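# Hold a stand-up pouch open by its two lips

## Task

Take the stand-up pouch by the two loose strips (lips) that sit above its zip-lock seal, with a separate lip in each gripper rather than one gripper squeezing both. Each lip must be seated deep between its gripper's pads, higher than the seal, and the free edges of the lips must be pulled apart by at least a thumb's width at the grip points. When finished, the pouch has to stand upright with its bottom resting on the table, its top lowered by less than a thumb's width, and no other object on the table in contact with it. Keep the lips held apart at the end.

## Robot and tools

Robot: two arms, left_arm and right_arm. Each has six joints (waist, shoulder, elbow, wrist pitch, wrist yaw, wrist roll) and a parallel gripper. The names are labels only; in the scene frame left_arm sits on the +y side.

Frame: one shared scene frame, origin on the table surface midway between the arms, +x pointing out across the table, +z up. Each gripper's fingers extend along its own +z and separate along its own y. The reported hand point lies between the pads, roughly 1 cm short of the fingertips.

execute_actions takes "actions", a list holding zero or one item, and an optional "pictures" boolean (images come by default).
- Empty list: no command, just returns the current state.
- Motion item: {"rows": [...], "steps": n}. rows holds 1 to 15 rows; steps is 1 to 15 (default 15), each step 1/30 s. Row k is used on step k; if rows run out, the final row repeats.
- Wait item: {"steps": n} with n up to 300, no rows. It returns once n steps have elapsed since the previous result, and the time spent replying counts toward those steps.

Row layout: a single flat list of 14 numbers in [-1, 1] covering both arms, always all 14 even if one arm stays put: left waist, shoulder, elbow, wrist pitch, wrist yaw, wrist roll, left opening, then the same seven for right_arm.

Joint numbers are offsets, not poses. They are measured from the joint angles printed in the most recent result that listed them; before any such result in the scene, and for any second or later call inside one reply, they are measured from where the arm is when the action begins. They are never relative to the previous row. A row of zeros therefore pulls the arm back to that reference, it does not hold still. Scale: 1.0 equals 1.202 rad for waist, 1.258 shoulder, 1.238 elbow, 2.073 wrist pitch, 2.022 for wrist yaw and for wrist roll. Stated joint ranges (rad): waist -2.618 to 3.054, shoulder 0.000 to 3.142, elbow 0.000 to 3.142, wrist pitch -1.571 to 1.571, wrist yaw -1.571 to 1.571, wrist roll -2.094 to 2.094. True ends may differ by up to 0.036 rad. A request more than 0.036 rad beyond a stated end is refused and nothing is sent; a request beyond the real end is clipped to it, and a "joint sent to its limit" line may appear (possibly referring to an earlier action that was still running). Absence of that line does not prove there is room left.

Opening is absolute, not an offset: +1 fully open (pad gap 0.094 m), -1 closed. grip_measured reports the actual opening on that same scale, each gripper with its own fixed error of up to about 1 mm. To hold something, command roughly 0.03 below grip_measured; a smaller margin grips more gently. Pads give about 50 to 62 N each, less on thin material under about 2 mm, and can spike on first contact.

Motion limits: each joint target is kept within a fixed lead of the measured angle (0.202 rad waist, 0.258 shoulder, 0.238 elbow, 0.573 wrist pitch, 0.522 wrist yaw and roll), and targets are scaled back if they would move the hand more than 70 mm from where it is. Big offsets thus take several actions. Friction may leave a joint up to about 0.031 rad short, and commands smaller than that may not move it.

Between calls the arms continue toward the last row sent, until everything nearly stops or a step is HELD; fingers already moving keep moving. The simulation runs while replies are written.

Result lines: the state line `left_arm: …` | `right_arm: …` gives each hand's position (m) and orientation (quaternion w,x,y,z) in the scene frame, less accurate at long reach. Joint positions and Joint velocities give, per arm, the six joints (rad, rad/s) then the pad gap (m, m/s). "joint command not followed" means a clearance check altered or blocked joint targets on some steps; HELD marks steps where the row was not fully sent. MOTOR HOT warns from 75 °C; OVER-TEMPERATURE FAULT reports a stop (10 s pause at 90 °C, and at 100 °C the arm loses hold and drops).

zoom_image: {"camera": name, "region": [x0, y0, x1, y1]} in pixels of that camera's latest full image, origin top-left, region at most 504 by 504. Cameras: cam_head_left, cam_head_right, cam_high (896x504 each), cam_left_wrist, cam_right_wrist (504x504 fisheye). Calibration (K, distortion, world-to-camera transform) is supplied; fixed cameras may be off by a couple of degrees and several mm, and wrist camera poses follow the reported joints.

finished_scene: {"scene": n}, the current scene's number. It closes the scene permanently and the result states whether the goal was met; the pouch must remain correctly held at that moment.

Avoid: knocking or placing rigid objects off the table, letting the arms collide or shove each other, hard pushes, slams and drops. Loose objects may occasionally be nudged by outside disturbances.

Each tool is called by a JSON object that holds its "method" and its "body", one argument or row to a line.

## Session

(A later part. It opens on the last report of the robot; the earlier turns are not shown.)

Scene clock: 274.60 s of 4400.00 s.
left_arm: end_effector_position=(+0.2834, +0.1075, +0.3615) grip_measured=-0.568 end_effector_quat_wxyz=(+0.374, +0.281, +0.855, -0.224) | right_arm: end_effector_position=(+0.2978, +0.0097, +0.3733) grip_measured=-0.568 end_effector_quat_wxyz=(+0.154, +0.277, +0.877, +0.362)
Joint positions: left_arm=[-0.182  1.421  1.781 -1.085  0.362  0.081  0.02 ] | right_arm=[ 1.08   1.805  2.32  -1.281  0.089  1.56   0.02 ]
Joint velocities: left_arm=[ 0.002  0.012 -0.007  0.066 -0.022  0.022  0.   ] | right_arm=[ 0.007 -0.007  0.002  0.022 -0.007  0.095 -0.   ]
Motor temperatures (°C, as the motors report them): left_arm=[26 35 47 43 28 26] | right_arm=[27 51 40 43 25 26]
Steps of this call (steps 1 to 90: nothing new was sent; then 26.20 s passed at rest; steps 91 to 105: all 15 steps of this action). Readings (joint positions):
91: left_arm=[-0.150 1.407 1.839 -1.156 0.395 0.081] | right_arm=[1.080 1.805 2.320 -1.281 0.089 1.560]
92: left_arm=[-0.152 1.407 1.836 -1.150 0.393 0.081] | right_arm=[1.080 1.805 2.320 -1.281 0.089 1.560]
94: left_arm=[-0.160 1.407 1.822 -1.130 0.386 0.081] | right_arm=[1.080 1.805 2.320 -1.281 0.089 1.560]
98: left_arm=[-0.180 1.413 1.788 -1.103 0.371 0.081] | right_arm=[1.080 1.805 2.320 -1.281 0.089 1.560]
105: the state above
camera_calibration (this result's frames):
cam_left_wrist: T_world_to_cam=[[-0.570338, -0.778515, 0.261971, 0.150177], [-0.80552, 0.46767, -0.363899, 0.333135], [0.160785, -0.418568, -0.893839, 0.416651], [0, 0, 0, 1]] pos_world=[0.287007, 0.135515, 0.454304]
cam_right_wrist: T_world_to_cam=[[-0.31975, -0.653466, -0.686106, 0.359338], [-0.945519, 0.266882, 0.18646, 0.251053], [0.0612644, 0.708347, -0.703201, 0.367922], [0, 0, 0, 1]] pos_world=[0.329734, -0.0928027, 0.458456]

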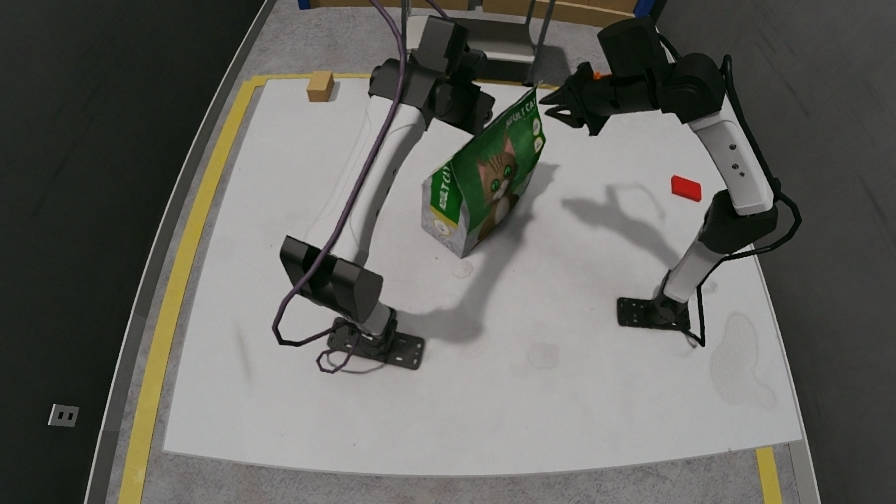

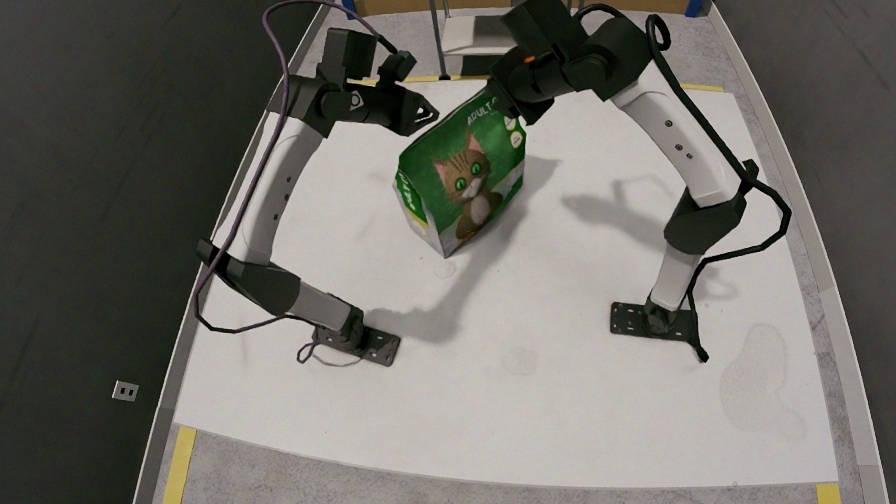

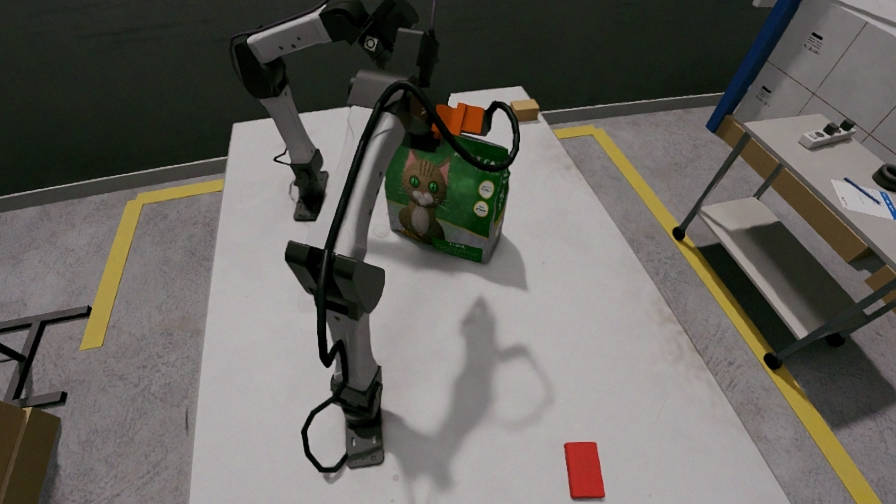

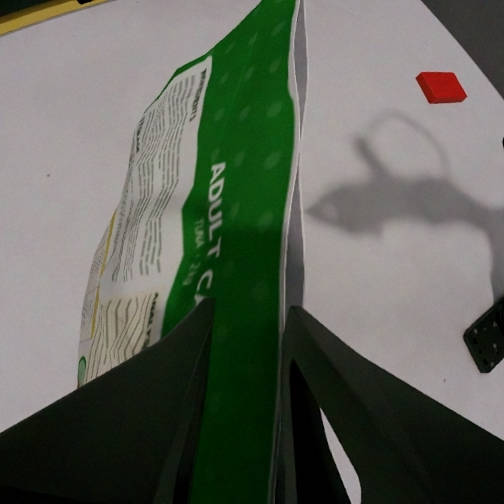

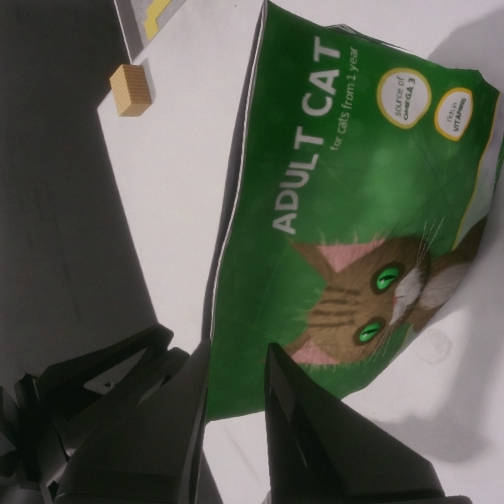

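{"method": "execute_actions", "body": {
  "actions": [
    {"rows": [[-0.011,0.011,-0.018,0.012,-0.003,0,-0.57,0,0,0,0,0,0,-0.57],[-0.016,0.014,-0.026,0.019,-0.005,0,-0.57,0,0,0,0,0,0,-0.57],[-0.021,0.017,-0.034,0.026,-0.007,0,-0.57,0,0,0,0,0,0,-0.57],[-0.025,0.020,-0.041,0.032,-0.009,0,-0.57,0,0,0,0,0,0,-0.57],[-0.029,0.022,-0.047,0.038,-0.010,0,-0.57,0,0,0,0,0,0,-0.57],[-0.0324,0.0238,-0.0525,0.042,-0.0109,0,-0.57,0,0,0,0,0,0,-0.57]], "steps": 15}
  ]
}}

Scene clock: 295.50 s of 4400.00 s.
left_arm: end_effector_position=(+0.2927, +0.0952, +0.3504) grip_measured=-0.568 end_effector_quat_wxyz=(+0.378, +0.291, +0.850, -0.223) | right_arm: end_effector_position=(+0.2978, +0.0097, +0.3733) grip_measured=-0.568 end_effector_quat_wxyz=(+0.154, +0.277, +0.877, +0.362)
Joint positions: left_arm=[-0.209  1.437  1.735 -1.011  0.347  0.081  0.02 ] | right_arm=[ 1.08   1.805  2.32  -1.281  0.089  1.56   0.02 ]
Joint velocities: left_arm=[-0.012  0.002 -0.012 -0.022  0.022  0.022 -0.   ] | right_arm=[-0.012  0.002 -0.007 -0.022 -0.007  0.037  0.   ]
Motor temperatures (°C, as the motors report them): left_arm=[26 35 45 43 28 26] | right_arm=[27 50 40 42 25 26]
Steps of this call (steps 1 to 15: the robot went on to your last target; steps 16 to 110: nothing new was sent; then 16.73 s passed at rest; steps 111 to 125: all 15 steps of this action). Readings (joint positions):
111: left_arm=[-0.182 1.421 1.781 -1.078 0.359 0.081] | right_arm=[1.080 1.805 2.320 -1.281 0.089 1.560]
112: left_arm=[-0.182 1.421 1.779 -1.074 0.359 0.081] | right_arm=[1.080 1.805 2.320 -1.281 0.089 1.560]
114: left_arm=[-0.189 1.421 1.769 -1.058 0.357 0.081] | right_arm=[1.080 1.805 2.320 -1.281 0.089 1.560]
118: left_arm=[-0.207 1.428 1.741 -1.030 0.352 0.081] | right_arm=[1.080 1.805 2.320 -1.281 0.089 1.560]
125: the state above
camera_calibration (this result's frames):
cam_left_wrist: T_world_to_cam=[[-0.586413, -0.770442, 0.250078, 0.156878], [-0.792547, 0.481972, -0.373595, 0.340596], [0.167303, -0.417279, -0.893246, 0.397905], [0, 0, 0, 1]] pos_world=[0.295362, 0.122745, 0.44344]
cam_right_wrist: T_world_to_cam=[[-0.31975, -0.653466, -0.686106, 0.359338], [-0.945519, 0.266882, 0.18646, 0.251053], [0.0612644, 0.708347, -0.703201, 0.367922], [0, 0, 0, 1]] pos_world=[0.329734, -0.0928027, 0.458456]

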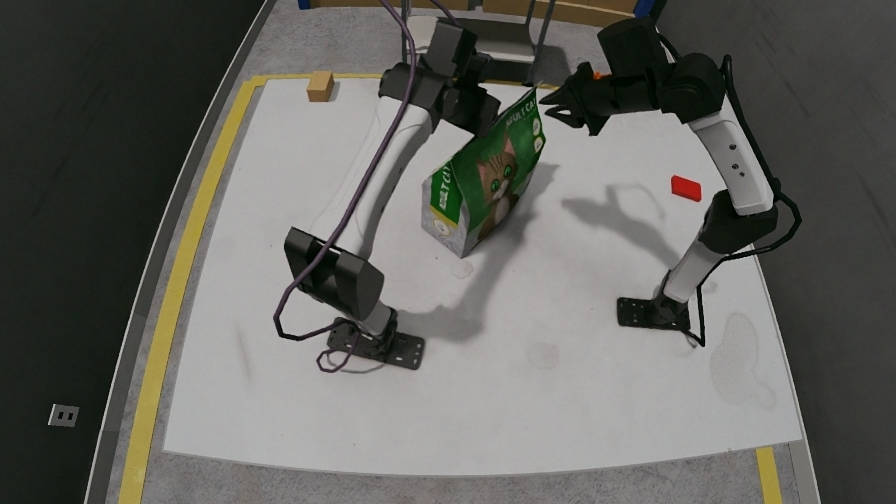

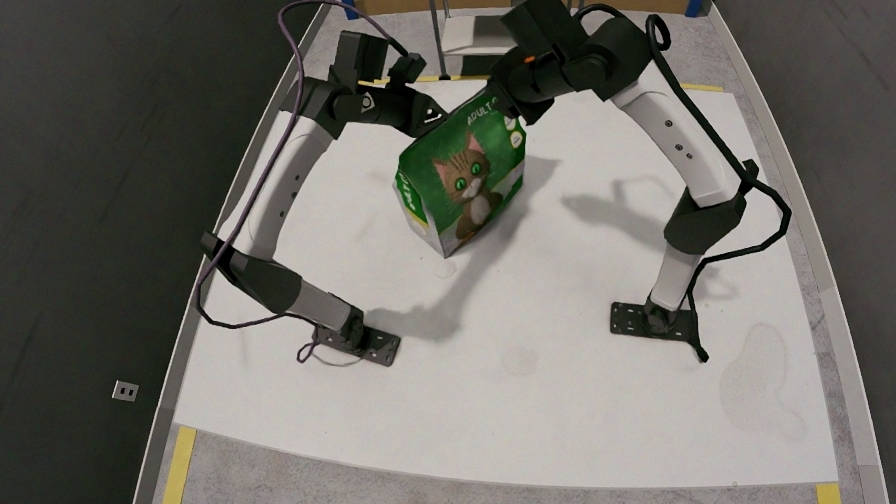

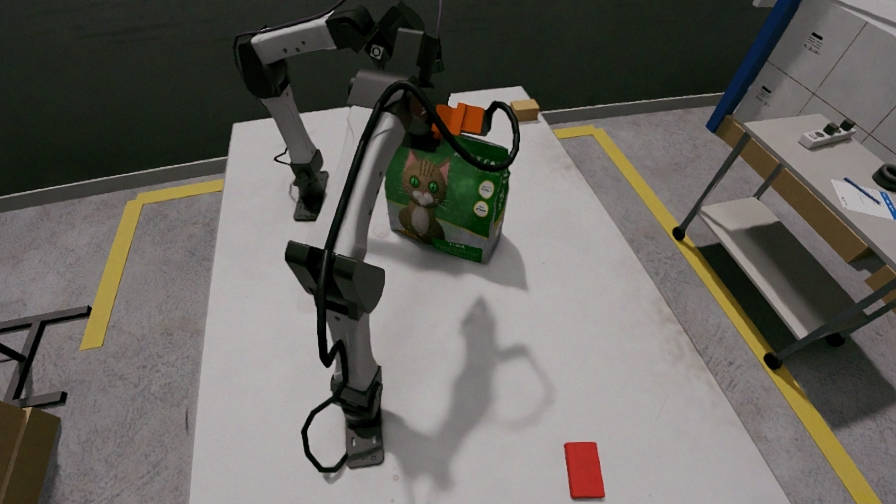

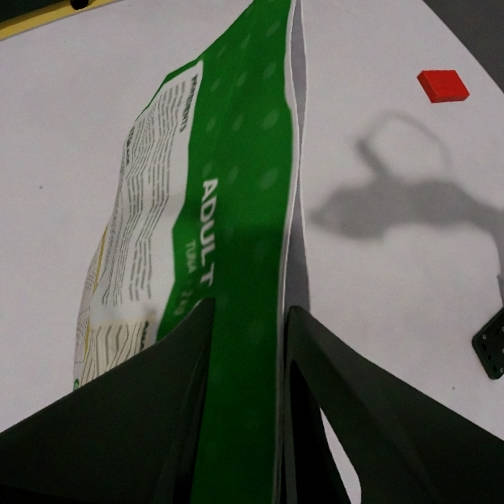

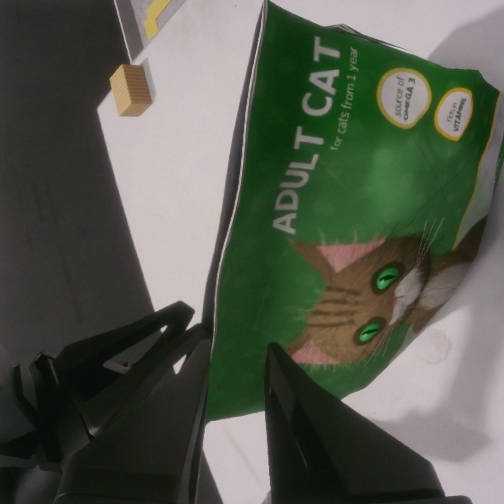

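{"method": "zoom_image", "body": {
  "camera": "cam_left_wrist",
  "region": [220, 180, 360, 400]
}}

{"method": "zoom_image", "body": {
  "camera": "cam_right_wrist",
  "region": [100, 240, 300, 420]
}}

Region (220, 180, 360, 400) of cam_left_wrist's 504x504 image, scaled by 2.291, with more detail than that image has; it fills the left 321 columns of this view, and the rest is white.

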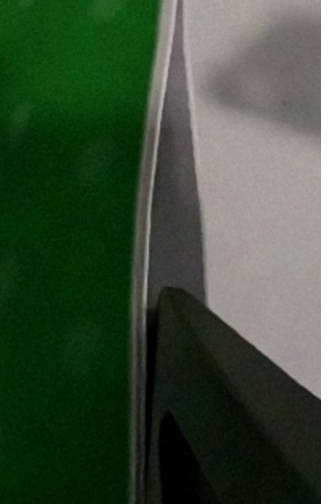

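Region (100, 240, 300, 420) of cam_right_wrist's 504x504 image, scaled by 2.520, with more detail than that image has; it fills the top 454 rows of this view, and the rest is white.

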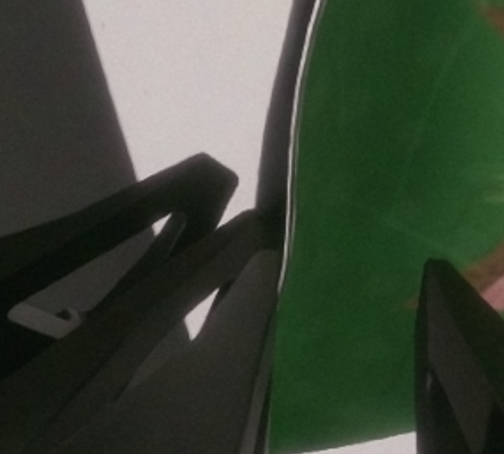

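{"method": "execute_actions", "body": {
  "actions": [
    {"rows": [[-0.011,0.012,-0.018,0.011,-0.004,0,-0.57,0,0,0,0,0,0,-0.57],[-0.016,0.017,-0.025,0.018,-0.006,0,-0.57,0,0,0,0,0,0,-0.57],[-0.020,0.021,-0.032,0.025,-0.008,0,-0.57,0,0,0,0,0,0,-0.57],[-0.024,0.025,-0.038,0.031,-0.010,0,-0.57,0,0,0,0,0,0,-0.57],[-0.028,0.028,-0.044,0.037,-0.012,0,-0.57,0,0,0,0,0,0,-0.57],[-0.032,0.031,-0.050,0.043,-0.0135,0,-0.57,0,0,0,0,0,0,-0.57],[-0.0358,0.0342,-0.0549,0.0473,-0.0148,0,-0.57,0,0,0,0,0,0,-0.57]], "steps": 15}
  ]
}}

Scene clock: 310.73 s of 4400.00 s.
left_arm: end_effector_position=(+0.3064, +0.0808, +0.3412) grip_measured=-0.568 end_effector_quat_wxyz=(+0.391, +0.299, +0.842, -0.220) | right_arm: end_effector_position=(+0.2978, +0.0097, +0.3733) grip_measured=-0.568 end_effector_quat_wxyz=(+0.154, +0.277, +0.877, +0.362)
Joint positions: left_arm=[-0.237  1.46   1.691 -0.913  0.324  0.081  0.02 ] | right_arm=[ 1.08   1.805  2.32  -1.281  0.089  1.56   0.02 ]
Joint velocities: left_arm=[ 0.002  0.002 -0.022  0.037 -0.007 -0.037 -0.001] | right_arm=[ 0.007  0.002 -0.007 -0.022 -0.066 -0.007  0.001]
Motor temperatures (°C, as the motors report them): left_arm=[26 36 45 44 28 26] | right_arm=[27 49 40 42 25 26]
Steps of this call (steps 1 to 15: the robot went on to your last target; steps 16 to 110: nothing new was sent; then 11.07 s passed at rest; steps 111 to 125: all 15 steps of this action). Readings (joint positions):
111: left_arm=[-0.209 1.437 1.735 -1.007 0.346 0.081] | right_arm=[1.080 1.805 2.320 -1.281 0.089 1.560]
112: left_arm=[-0.210 1.437 1.734 -1.003 0.346 0.081] | right_arm=[1.080 1.805 2.320 -1.281 0.089 1.560]
114: left_arm=[-0.215 1.437 1.724 -0.987 0.342 0.081] | right_arm=[1.080 1.805 2.320 -1.281 0.089 1.560]
118: left_arm=[-0.233 1.448 1.699 -0.947 0.331 0.081] | right_arm=[1.080 1.805 2.320 -1.281 0.089 1.560]
125: the state above
camera_calibration (this result's frames):
cam_left_wrist: T_world_to_cam=[[-0.602891, -0.764155, 0.229324, 0.167805], [-0.773976, 0.490438, -0.400539, 0.357722], [0.193605, -0.418973, -0.887119, 0.37138], [0, 0, 0, 1]] pos_world=[0.306136, 0.108386, 0.434258]
cam_right_wrist: T_world_to_cam=[[-0.31975, -0.653466, -0.686106, 0.359338], [-0.945519, 0.266882, 0.18646, 0.251053], [0.0612644, 0.708347, -0.703201, 0.367922], [0, 0, 0, 1]] pos_world=[0.329734, -0.0928027, 0.458456]

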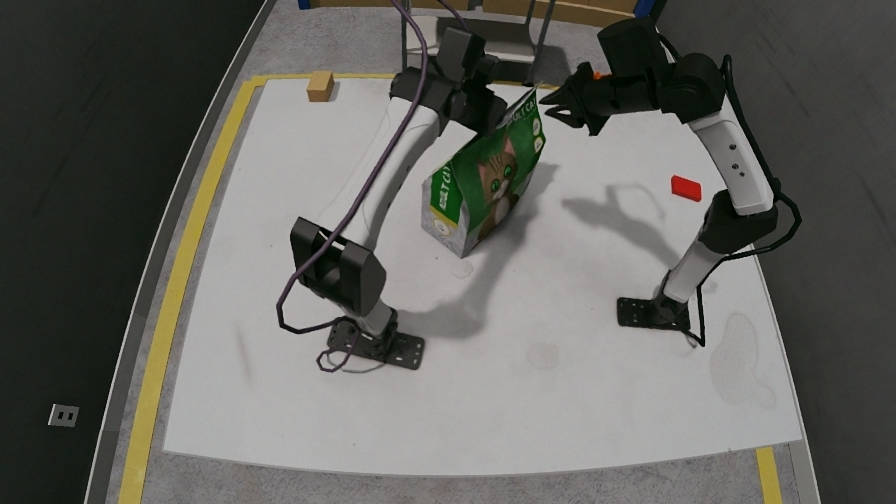

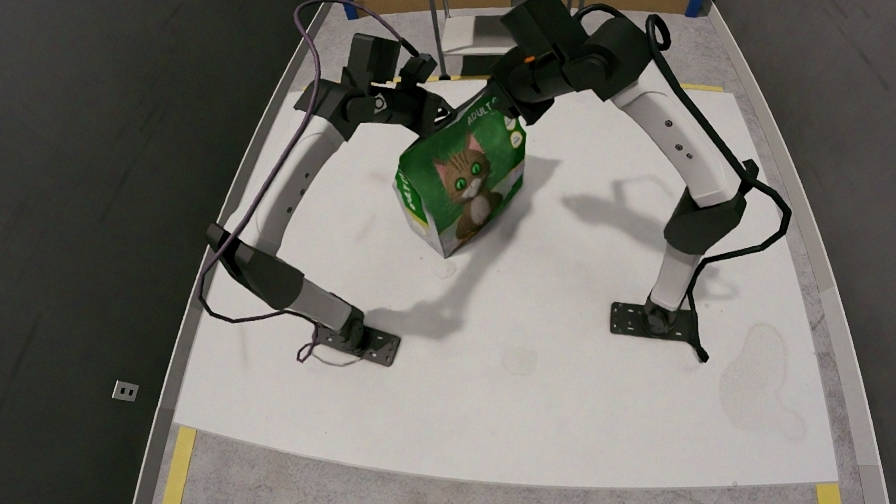

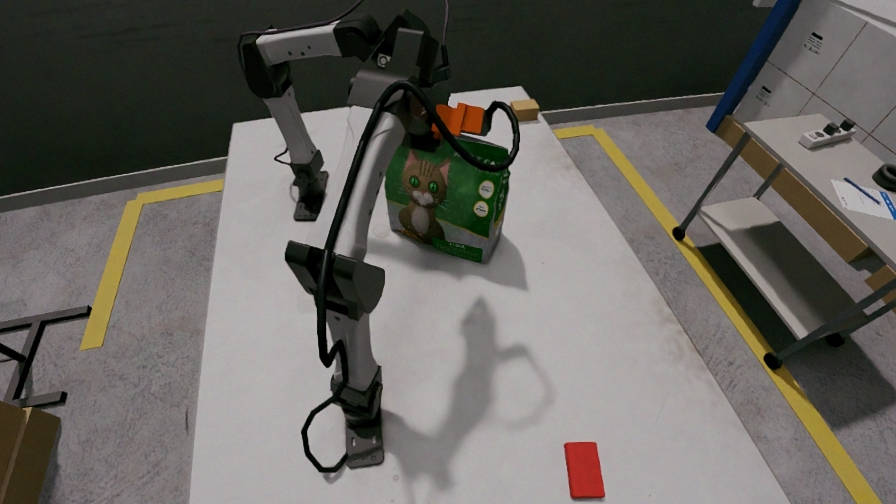

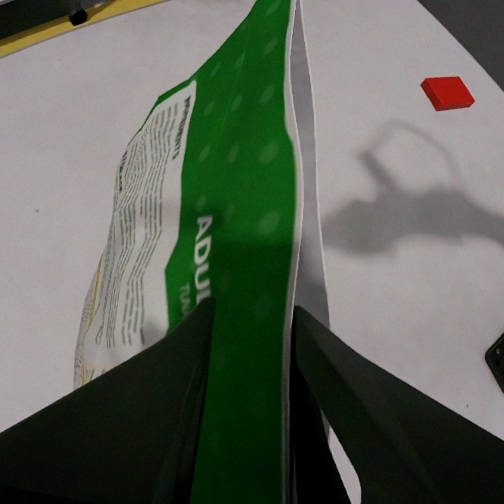

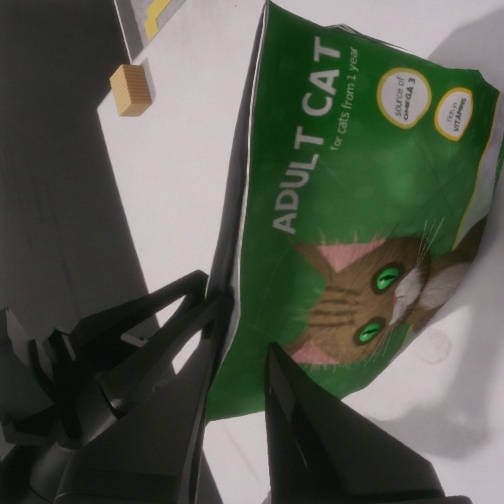

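{"method": "zoom_image", "body": {
  "camera": "cam_left_wrist",
  "region": [200, 180, 380, 440]
}}

{"method": "zoom_image", "body": {
  "camera": "cam_right_wrist",
  "region": [100, 220, 320, 430]
}}

Region (200, 180, 380, 440) of cam_left_wrist's 504x504 image, scaled by 1.938, with more detail than that image has; it fills the left 349 columns of this view, and the rest is white.

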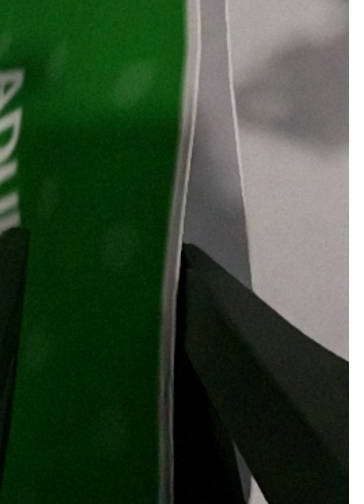

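Region (100, 220, 320, 430) of cam_right_wrist's 504x504 image, scaled by 2.291, with more detail than that image has; it fills the top 481 rows of this view, and the rest is white.

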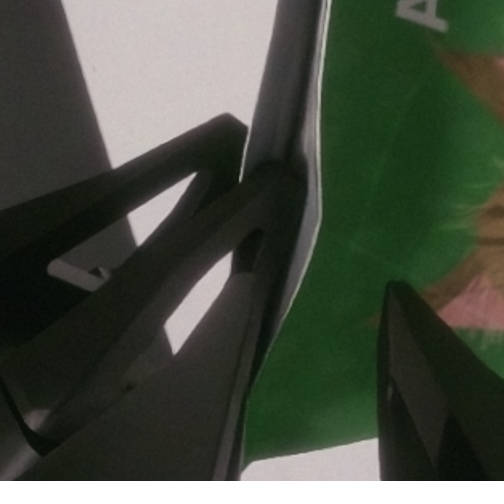

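{"method": "execute_actions", "body": {
  "actions": [
    {"rows": [[0,0,-0.016,0,0,0,-0.57,0,0,0,0,0,0,-0.57],[0,0,-0.020,0,0,0,-0.57,0,0,0,0,0,0,-0.57],[0,0,-0.024,0,0,0,-0.57,0,0,0,0,0,0,-0.57],[0,0,-0.027,0,0,0,-0.57,0,0,0,0,0,0,-0.57],[0,0,-0.030,0,0,0,-0.57,0,0,0,0,0,0,-0.57]], "steps": 12}
  ]
}}

Scene clock: 324.07 s of 4400.00 s.
left_arm: end_effector_position=(+0.3074, +0.0804, +0.3393) grip_measured=-0.568 end_effector_quat_wxyz=(+0.391, +0.299, +0.842, -0.220) | right_arm: end_effector_position=(+0.2978, +0.0097, +0.3733) grip_measured=-0.568 end_effector_quat_wxyz=(+0.154, +0.277, +0.877, +0.362)
Joint positions: left_arm=[-0.237  1.46   1.682 -0.904  0.324  0.081  0.02 ] | right_arm=[ 1.08   1.805  2.32  -1.281  0.089  1.56   0.02 ]
Joint velocities: left_arm=[-0.007 -0.002 -0.002 -0.051  0.007 -0.007  0.   ] | right_arm=[ 0.002  0.012 -0.002 -0.066 -0.037  0.037  0.   ]
Motor temperatures (°C, as the motors report them): left_arm=[26 36 44 44 28 26] | right_arm=[27 49 40 42 25 26]
Steps of this call (steps 1 to 15: the robot went on to your last target; steps 16 to 110: nothing new was sent; then 9.27 s passed at rest; steps 111 to 122: all 12 steps of this action). Readings (joint positions):
111: left_arm=[-0.237 1.460 1.691 -0.912 0.323 0.081] | right_arm=[1.080 1.805 2.320 -1.281 0.089 1.560]
112: left_arm=[-0.237 1.460 1.691 -0.912 0.323 0.081] | right_arm=[1.080 1.805 2.320 -1.281 0.089 1.560]
114: left_arm=[-0.237 1.460 1.691 -0.912 0.323 0.081] | right_arm=[1.080 1.805 2.320 -1.281 0.089 1.560]
118: left_arm=[-0.237 1.460 1.683 -0.905 0.324 0.081] | right_arm=[1.080 1.805 2.320 -1.281 0.089 1.560]
122: the state above
camera_calibration (this result's frames):
cam_left_wrist: T_world_to_cam=[[-0.60297, -0.764117, 0.229242, 0.168517], [-0.773839, 0.490372, -0.400886, 0.357998], [0.19391, -0.419118, -0.886983, 0.369187], [0, 0, 0, 1]] pos_world=[0.307054, 0.107947, 0.432348]
cam_right_wrist: T_world_to_cam=[[-0.31975, -0.653466, -0.686106, 0.359338], [-0.945519, 0.266882, 0.18646, 0.251053], [0.0612644, 0.708347, -0.703201, 0.367922], [0, 0, 0, 1]] pos_world=[0.329734, -0.0928027, 0.458456]

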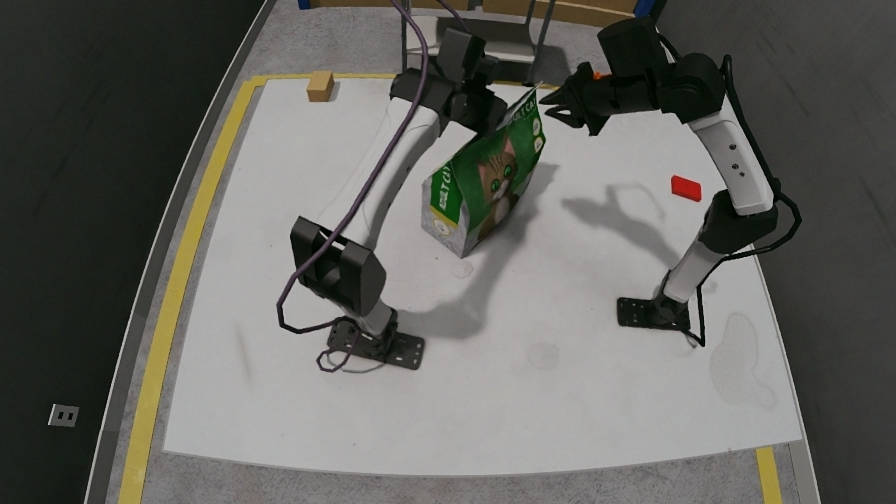

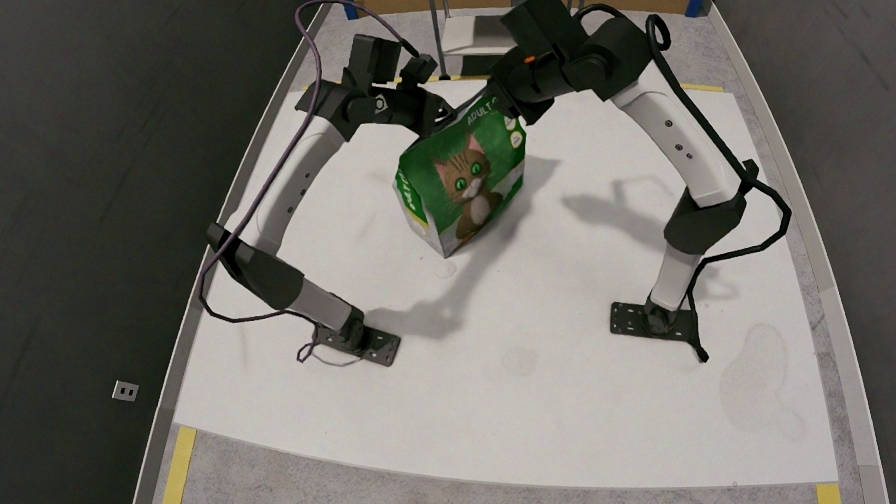

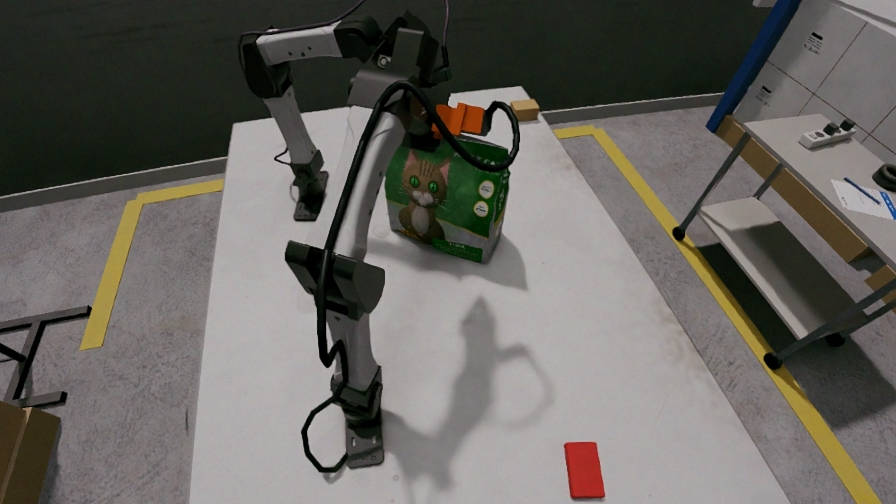

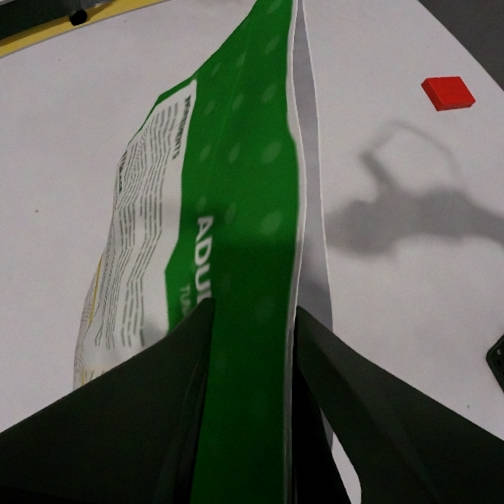

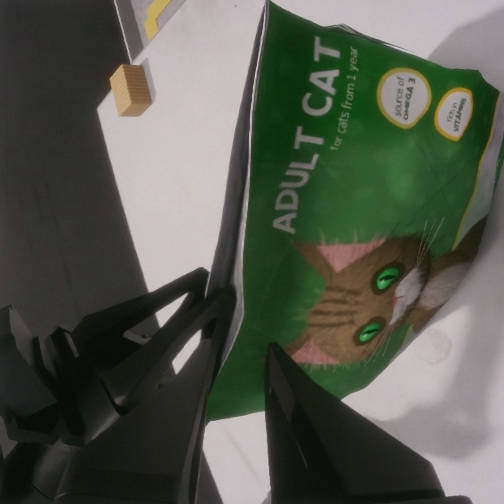

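{"method": "zoom_image", "body": {
  "camera": "cam_right_wrist",
  "region": [120, 200, 300, 400]
}}

{"method": "zoom_image", "body": {
  "camera": "cam_head_right",
  "region": [380, 70, 560, 190]
}}

Region (120, 200, 300, 400) of cam_right_wrist's 504x504 image, scaled by 2.520, with more detail than that image has; it fills the left 454 columns of this view, and the rest is white.

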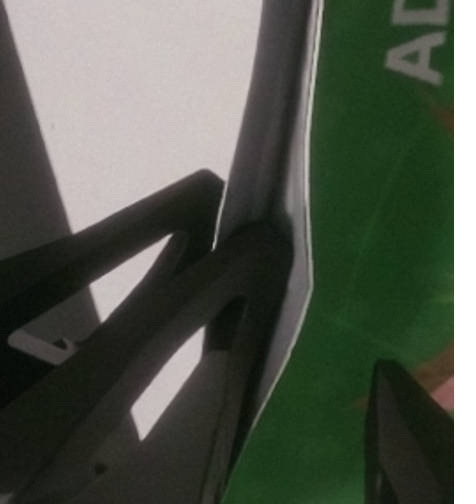

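Region (380, 70, 560, 190) of cam_head_right's 896x504 image, scaled by 2.800, with more detail than that image has.

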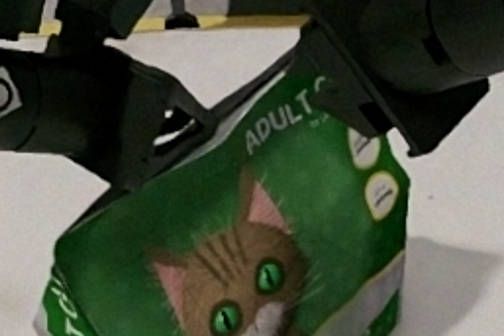

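{"method": "execute_actions", "body": {
  "actions": [
    {"rows": [[0,0,0,0,0,0,-0.63,0,0,0,0,0,0,-0.57],[0,0,0,0,0,0,-0.68,0,0,0,0,0,0,-0.57],[0,0,0,0,0,0,-0.73,0,0,0,0,0,0,-0.57],[0,0,0,0,0,0,-0.77,0,0,0,0,0,0,-0.57],[0,0,0,0,0,0,-0.81,0,0,0,0,0,0,-0.57],[0,0,0,0,0,0,-0.85,0,0,0,0,0,0,-0.57],[0,0,0,0,0,0,-0.88,0,0,0,0,0,0,-0.57],[0,0,0,0,0,0,-0.91,0,0,0,0,0,0,-0.57],[0,0,0,0,0,0,-0.94,0,0,0,0,0,0,-0.57],[0,0,0,0,0,0,-0.96,0,0,0,0,0,0,-0.57],[0,0,0,0,0,0,-0.98,0,0,0,0,0,0,-0.57],[0,0,0,0,0,0,-1.0,0,0,0,0,0,0,-0.57]], "steps": 15}
  ]
}}

Scene clock: 338.93 s of 4400.00 s.
left_arm: end_effector_position=(+0.3082, +0.0795, +0.3410) grip_measured=-0.973 end_effector_quat_wxyz=(+0.395, +0.300, +0.840, -0.222) | right_arm: end_effector_position=(+0.2978, +0.0097, +0.3733) grip_measured=-0.568 end_effector_quat_wxyz=(+0.154, +0.277, +0.877, +0.362)
Joint positions: left_arm=[-0.237  1.46   1.682 -0.895  0.327  0.081  0.001] | right_arm=[ 1.08   1.805  2.32  -1.281  0.089  1.56   0.02 ]
Joint velocities: left_arm=[ 0.002 -0.002 -0.002 -0.022  0.022 -0.007  0.001] | right_arm=[ 0.002 -0.002  0.007  0.022 -0.066  0.007  0.   ]
Motor temperatures (°C, as the motors report them): left_arm=[26 37 44 43 28 26] | right_arm=[27 49 40 42 25 26]
Steps of this call (steps 1 to 15: the robot went on to your last target; steps 16 to 110: nothing new was sent; then 10.70 s passed at rest; steps 111 to 125: all 15 steps of this action). Readings (joint positions):
111: left_arm=[-0.237 1.460 1.682 -0.903 0.324 0.081] | right_arm=[1.080 1.805 2.320 -1.281 0.089 1.560]
112: left_arm=[-0.237 1.460 1.682 -0.901 0.325 0.081] | right_arm=[1.080 1.805 2.320 -1.281 0.089 1.560]
114: left_arm=[-0.237 1.460 1.682 -0.897 0.327 0.081] | right_arm=[1.080 1.805 2.320 -1.281 0.089 1.560]
118: left_arm=[-0.237 1.460 1.682 -0.895 0.329 0.081] | right_arm=[1.080 1.805 2.320 -1.281 0.089 1.560]
125: the state above
camera_calibration (this result's frames):
cam_left_wrist: T_world_to_cam=[[-0.606207, -0.761646, 0.228928, 0.168874], [-0.769904, 0.489836, -0.409033, 0.36142], [0.199401, -0.424212, -0.883337, 0.367624], [0, 0, 0, 1]] pos_world=[0.307327, 0.107536, 0.433908]
cam_right_wrist: T_world_to_cam=[[-0.31975, -0.653466, -0.686106, 0.359338], [-0.945519, 0.266882, 0.18646, 0.251053], [0.0612644, 0.708347, -0.703201, 0.367922], [0, 0, 0, 1]] pos_world=[0.329734, -0.0928027, 0.458456]

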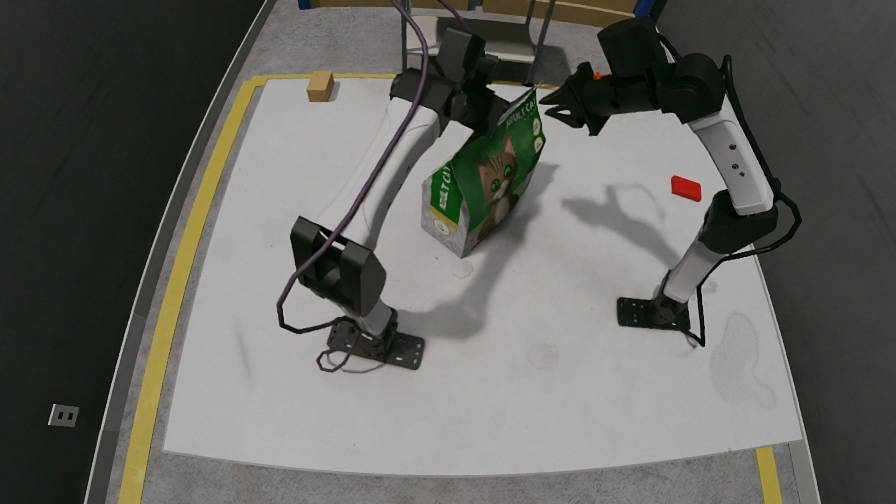

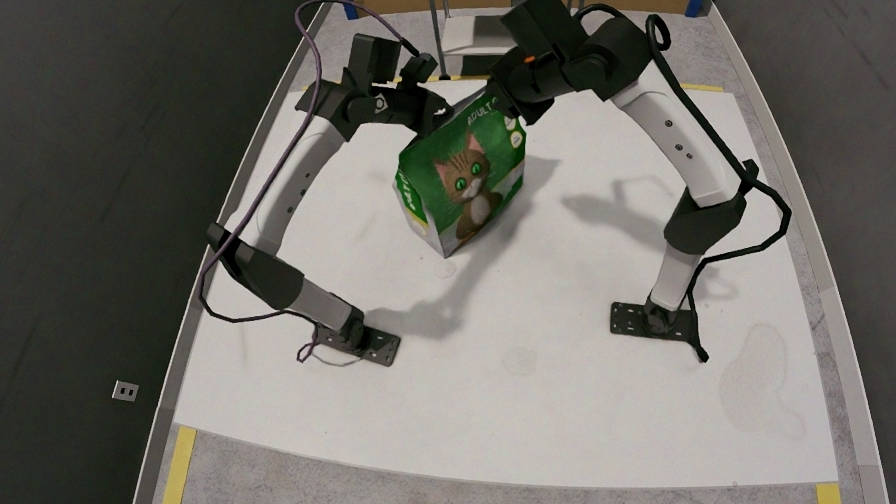

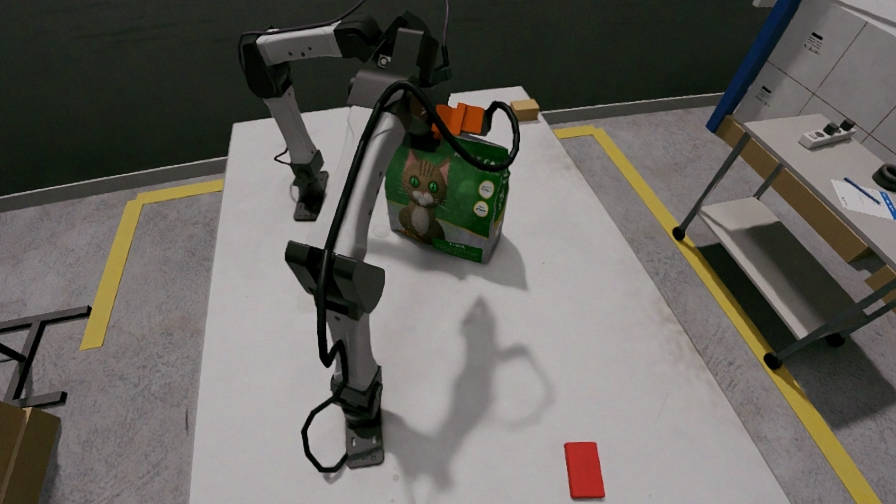

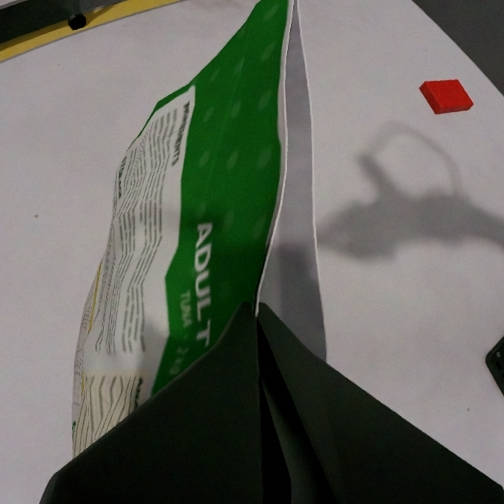

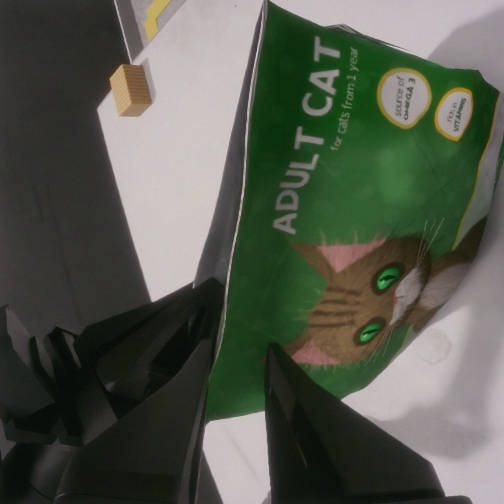

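{"method": "zoom_image", "body": {
  "camera": "cam_left_wrist",
  "region": [190, 230, 370, 480]
}}

{"method": "zoom_image", "body": {
  "camera": "cam_right_wrist",
  "region": [110, 200, 300, 400]
}}

Region (190, 230, 370, 480) of cam_left_wrist's 504x504 image, scaled by 2.016, with more detail than that image has; it fills the left 363 columns of this view, and the rest is white.

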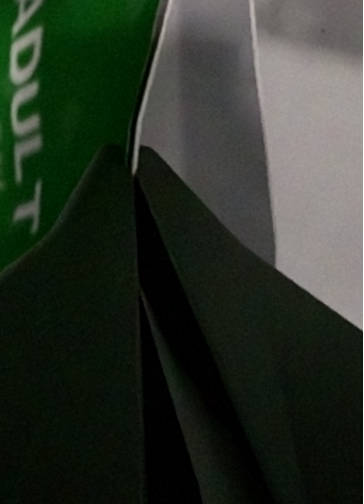

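Region (110, 200, 300, 400) of cam_right_wrist's 504x504 image, scaled by 2.520, with more detail than that image has; it fills the left 479 columns of this view, and the rest is white.

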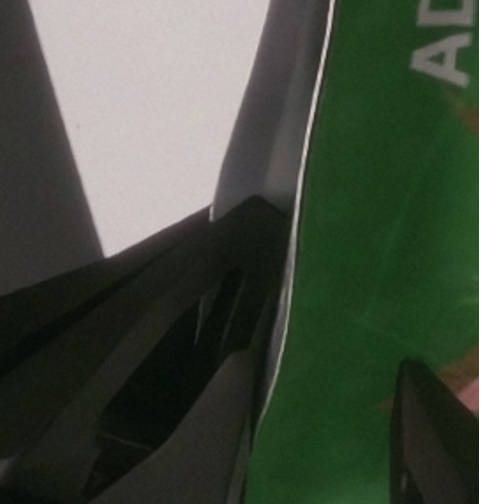

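{"method": "execute_actions", "body": {
  "actions": [
    {"rows": [[0,0,0,0,0,0,-0.93,0,0,0,0,0,0,-0.57],[0,0,0,0,0,0,-0.89,0,0,0,0,0,0,-0.57],[0,0,0,0,0,0,-0.86,0,0,0,0,0,0,-0.57],[0,0,0,0,0,0,-0.84,0,0,0,0,0,0,-0.57],[0,0,0,0,0,0,-0.84,0,0,0,0,0,0,-0.57],[0,0,0,-0.007,0,0,-0.84,0,0,0,0,0,0,-0.57],[0,0,0,-0.011,0,0,-0.84,0,0,0,0,0,0,-0.57],[0,0,0,-0.015,0,0,-0.84,0,0,0,0,0,0,-0.57],[0,0,0,-0.018,0,0,-0.84,0,0,0,0,0,0,-0.57],[0,0,0,-0.021,0,0,-0.84,0,0,0,0,0,0,-0.57],[0,0,0,-0.024,0,0,-0.84,0,0,0,0,0,0,-0.57],[0,0,0,-0.026,0,0,-0.84,0,0,0,0,0,0,-0.57]], "steps": 15}
  ]
}}

Scene clock: 365.67 s of 4400.00 s.
left_arm: end_effector_position=(+0.3081, +0.0796, +0.3407) grip_measured=-0.842 end_effector_quat_wxyz=(+0.394, +0.300, +0.840, -0.221) | right_arm: end_effector_position=(+0.2978, +0.0097, +0.3733) grip_measured=-0.568 end_effector_quat_wxyz=(+0.154, +0.277, +0.877, +0.362)
Joint positions: left_arm=[-0.237  1.46   1.682 -0.897  0.326  0.081  0.007] | right_arm=[ 1.08   1.805  2.32  -1.281  0.089  1.56   0.02 ]
Joint velocities: left_arm=[-0.007 -0.002 -0.007  0.022 -0.037 -0.037 -0.   ] | right_arm=[-0.002 -0.002  0.012 -0.022  0.037 -0.081 -0.   ]
Motor temperatures (°C, as the motors report them): left_arm=[26 38 46 44 28 26] | right_arm=[27 48 40 42 25 26]
Steps of this call (steps 1 to 15: the robot went on to your last target; steps 16 to 110: nothing new was sent; then 22.57 s passed at rest; steps 111 to 125: all 15 steps of this action). Readings (joint positions):
111: left_arm=[-0.237 1.460 1.682 -0.895 0.327 0.081] | right_arm=[1.080 1.805 2.320 -1.281 0.089 1.560]
112: left_arm=[-0.237 1.460 1.682 -0.895 0.327 0.081] | right_arm=[1.080 1.805 2.320 -1.281 0.089 1.560]
114: left_arm=[-0.237 1.460 1.682 -0.895 0.327 0.081] | right_arm=[1.080 1.805 2.320 -1.281 0.089 1.560]
118: left_arm=[-0.237 1.460 1.682 -0.895 0.326 0.081] | right_arm=[1.080 1.805 2.320 -1.281 0.089 1.560]
125: the state above
camera_calibration (this result's frames):
cam_left_wrist: T_world_to_cam=[[-0.605688, -0.762027, 0.229036, 0.168789], [-0.770571, 0.489962, -0.407624, 0.360818], [0.198402, -0.423382, -0.88396, 0.367911], [0, 0, 0, 1]] pos_world=[0.307275, 0.107601, 0.433638]
cam_right_wrist: T_world_to_cam=[[-0.31975, -0.653466, -0.686106, 0.359338], [-0.945519, 0.266882, 0.18646, 0.251053], [0.0612644, 0.708347, -0.703201, 0.367922], [0, 0, 0, 1]] pos_world=[0.329734, -0.0928027, 0.458456]

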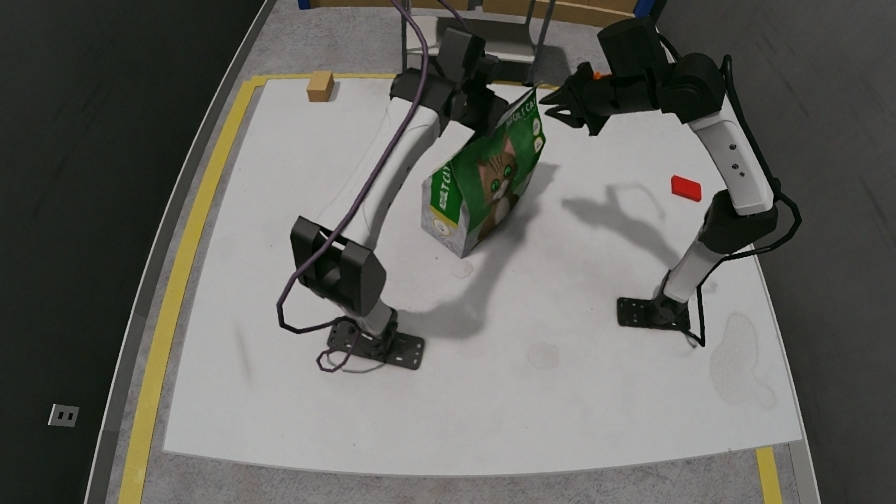

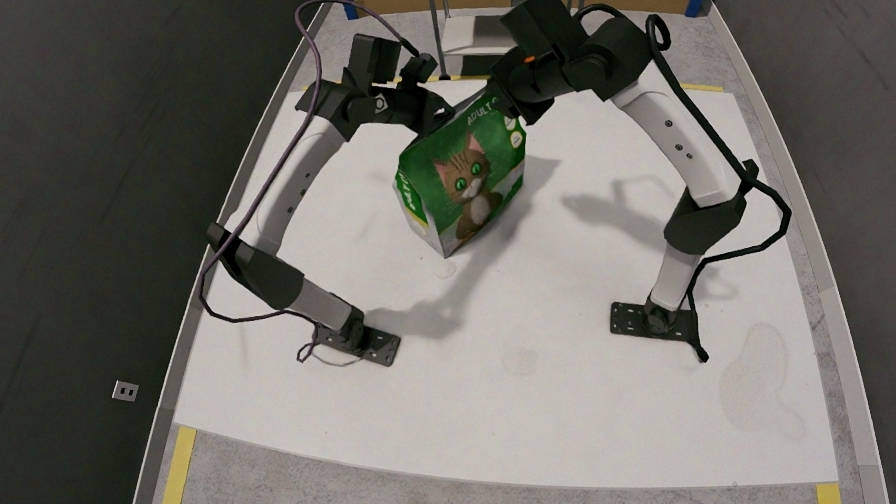

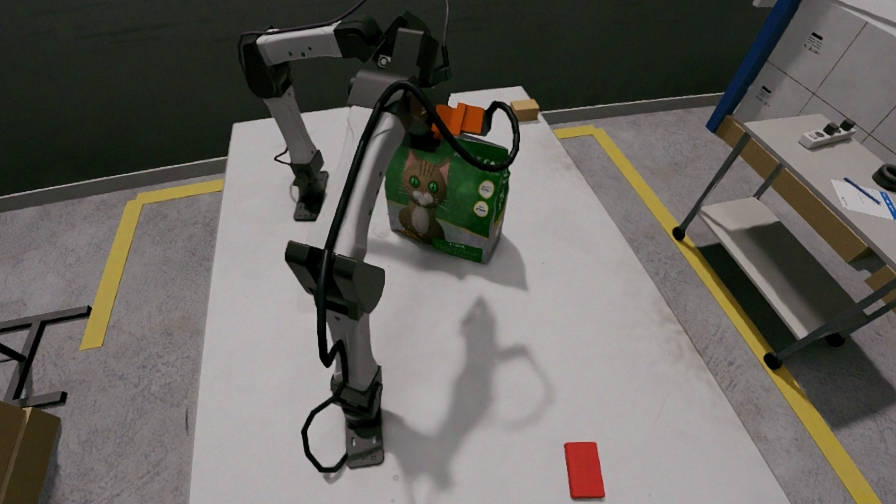

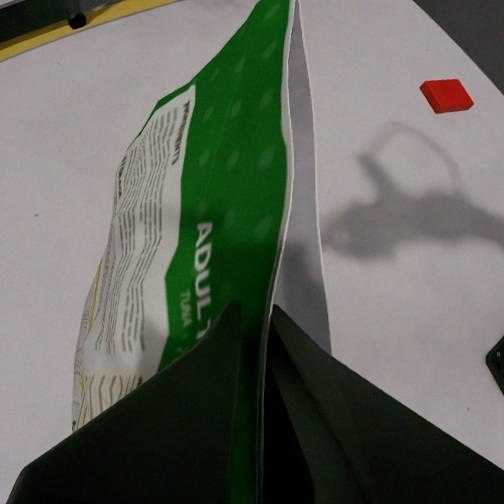

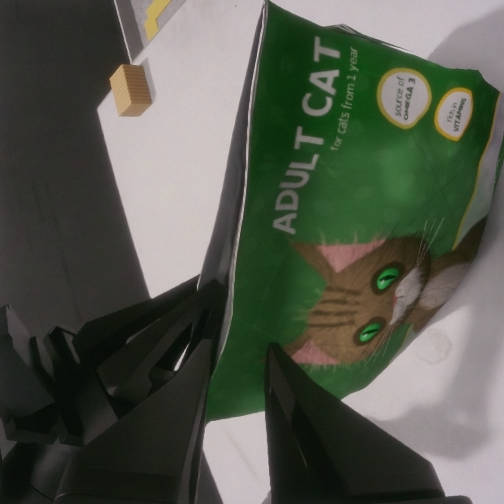

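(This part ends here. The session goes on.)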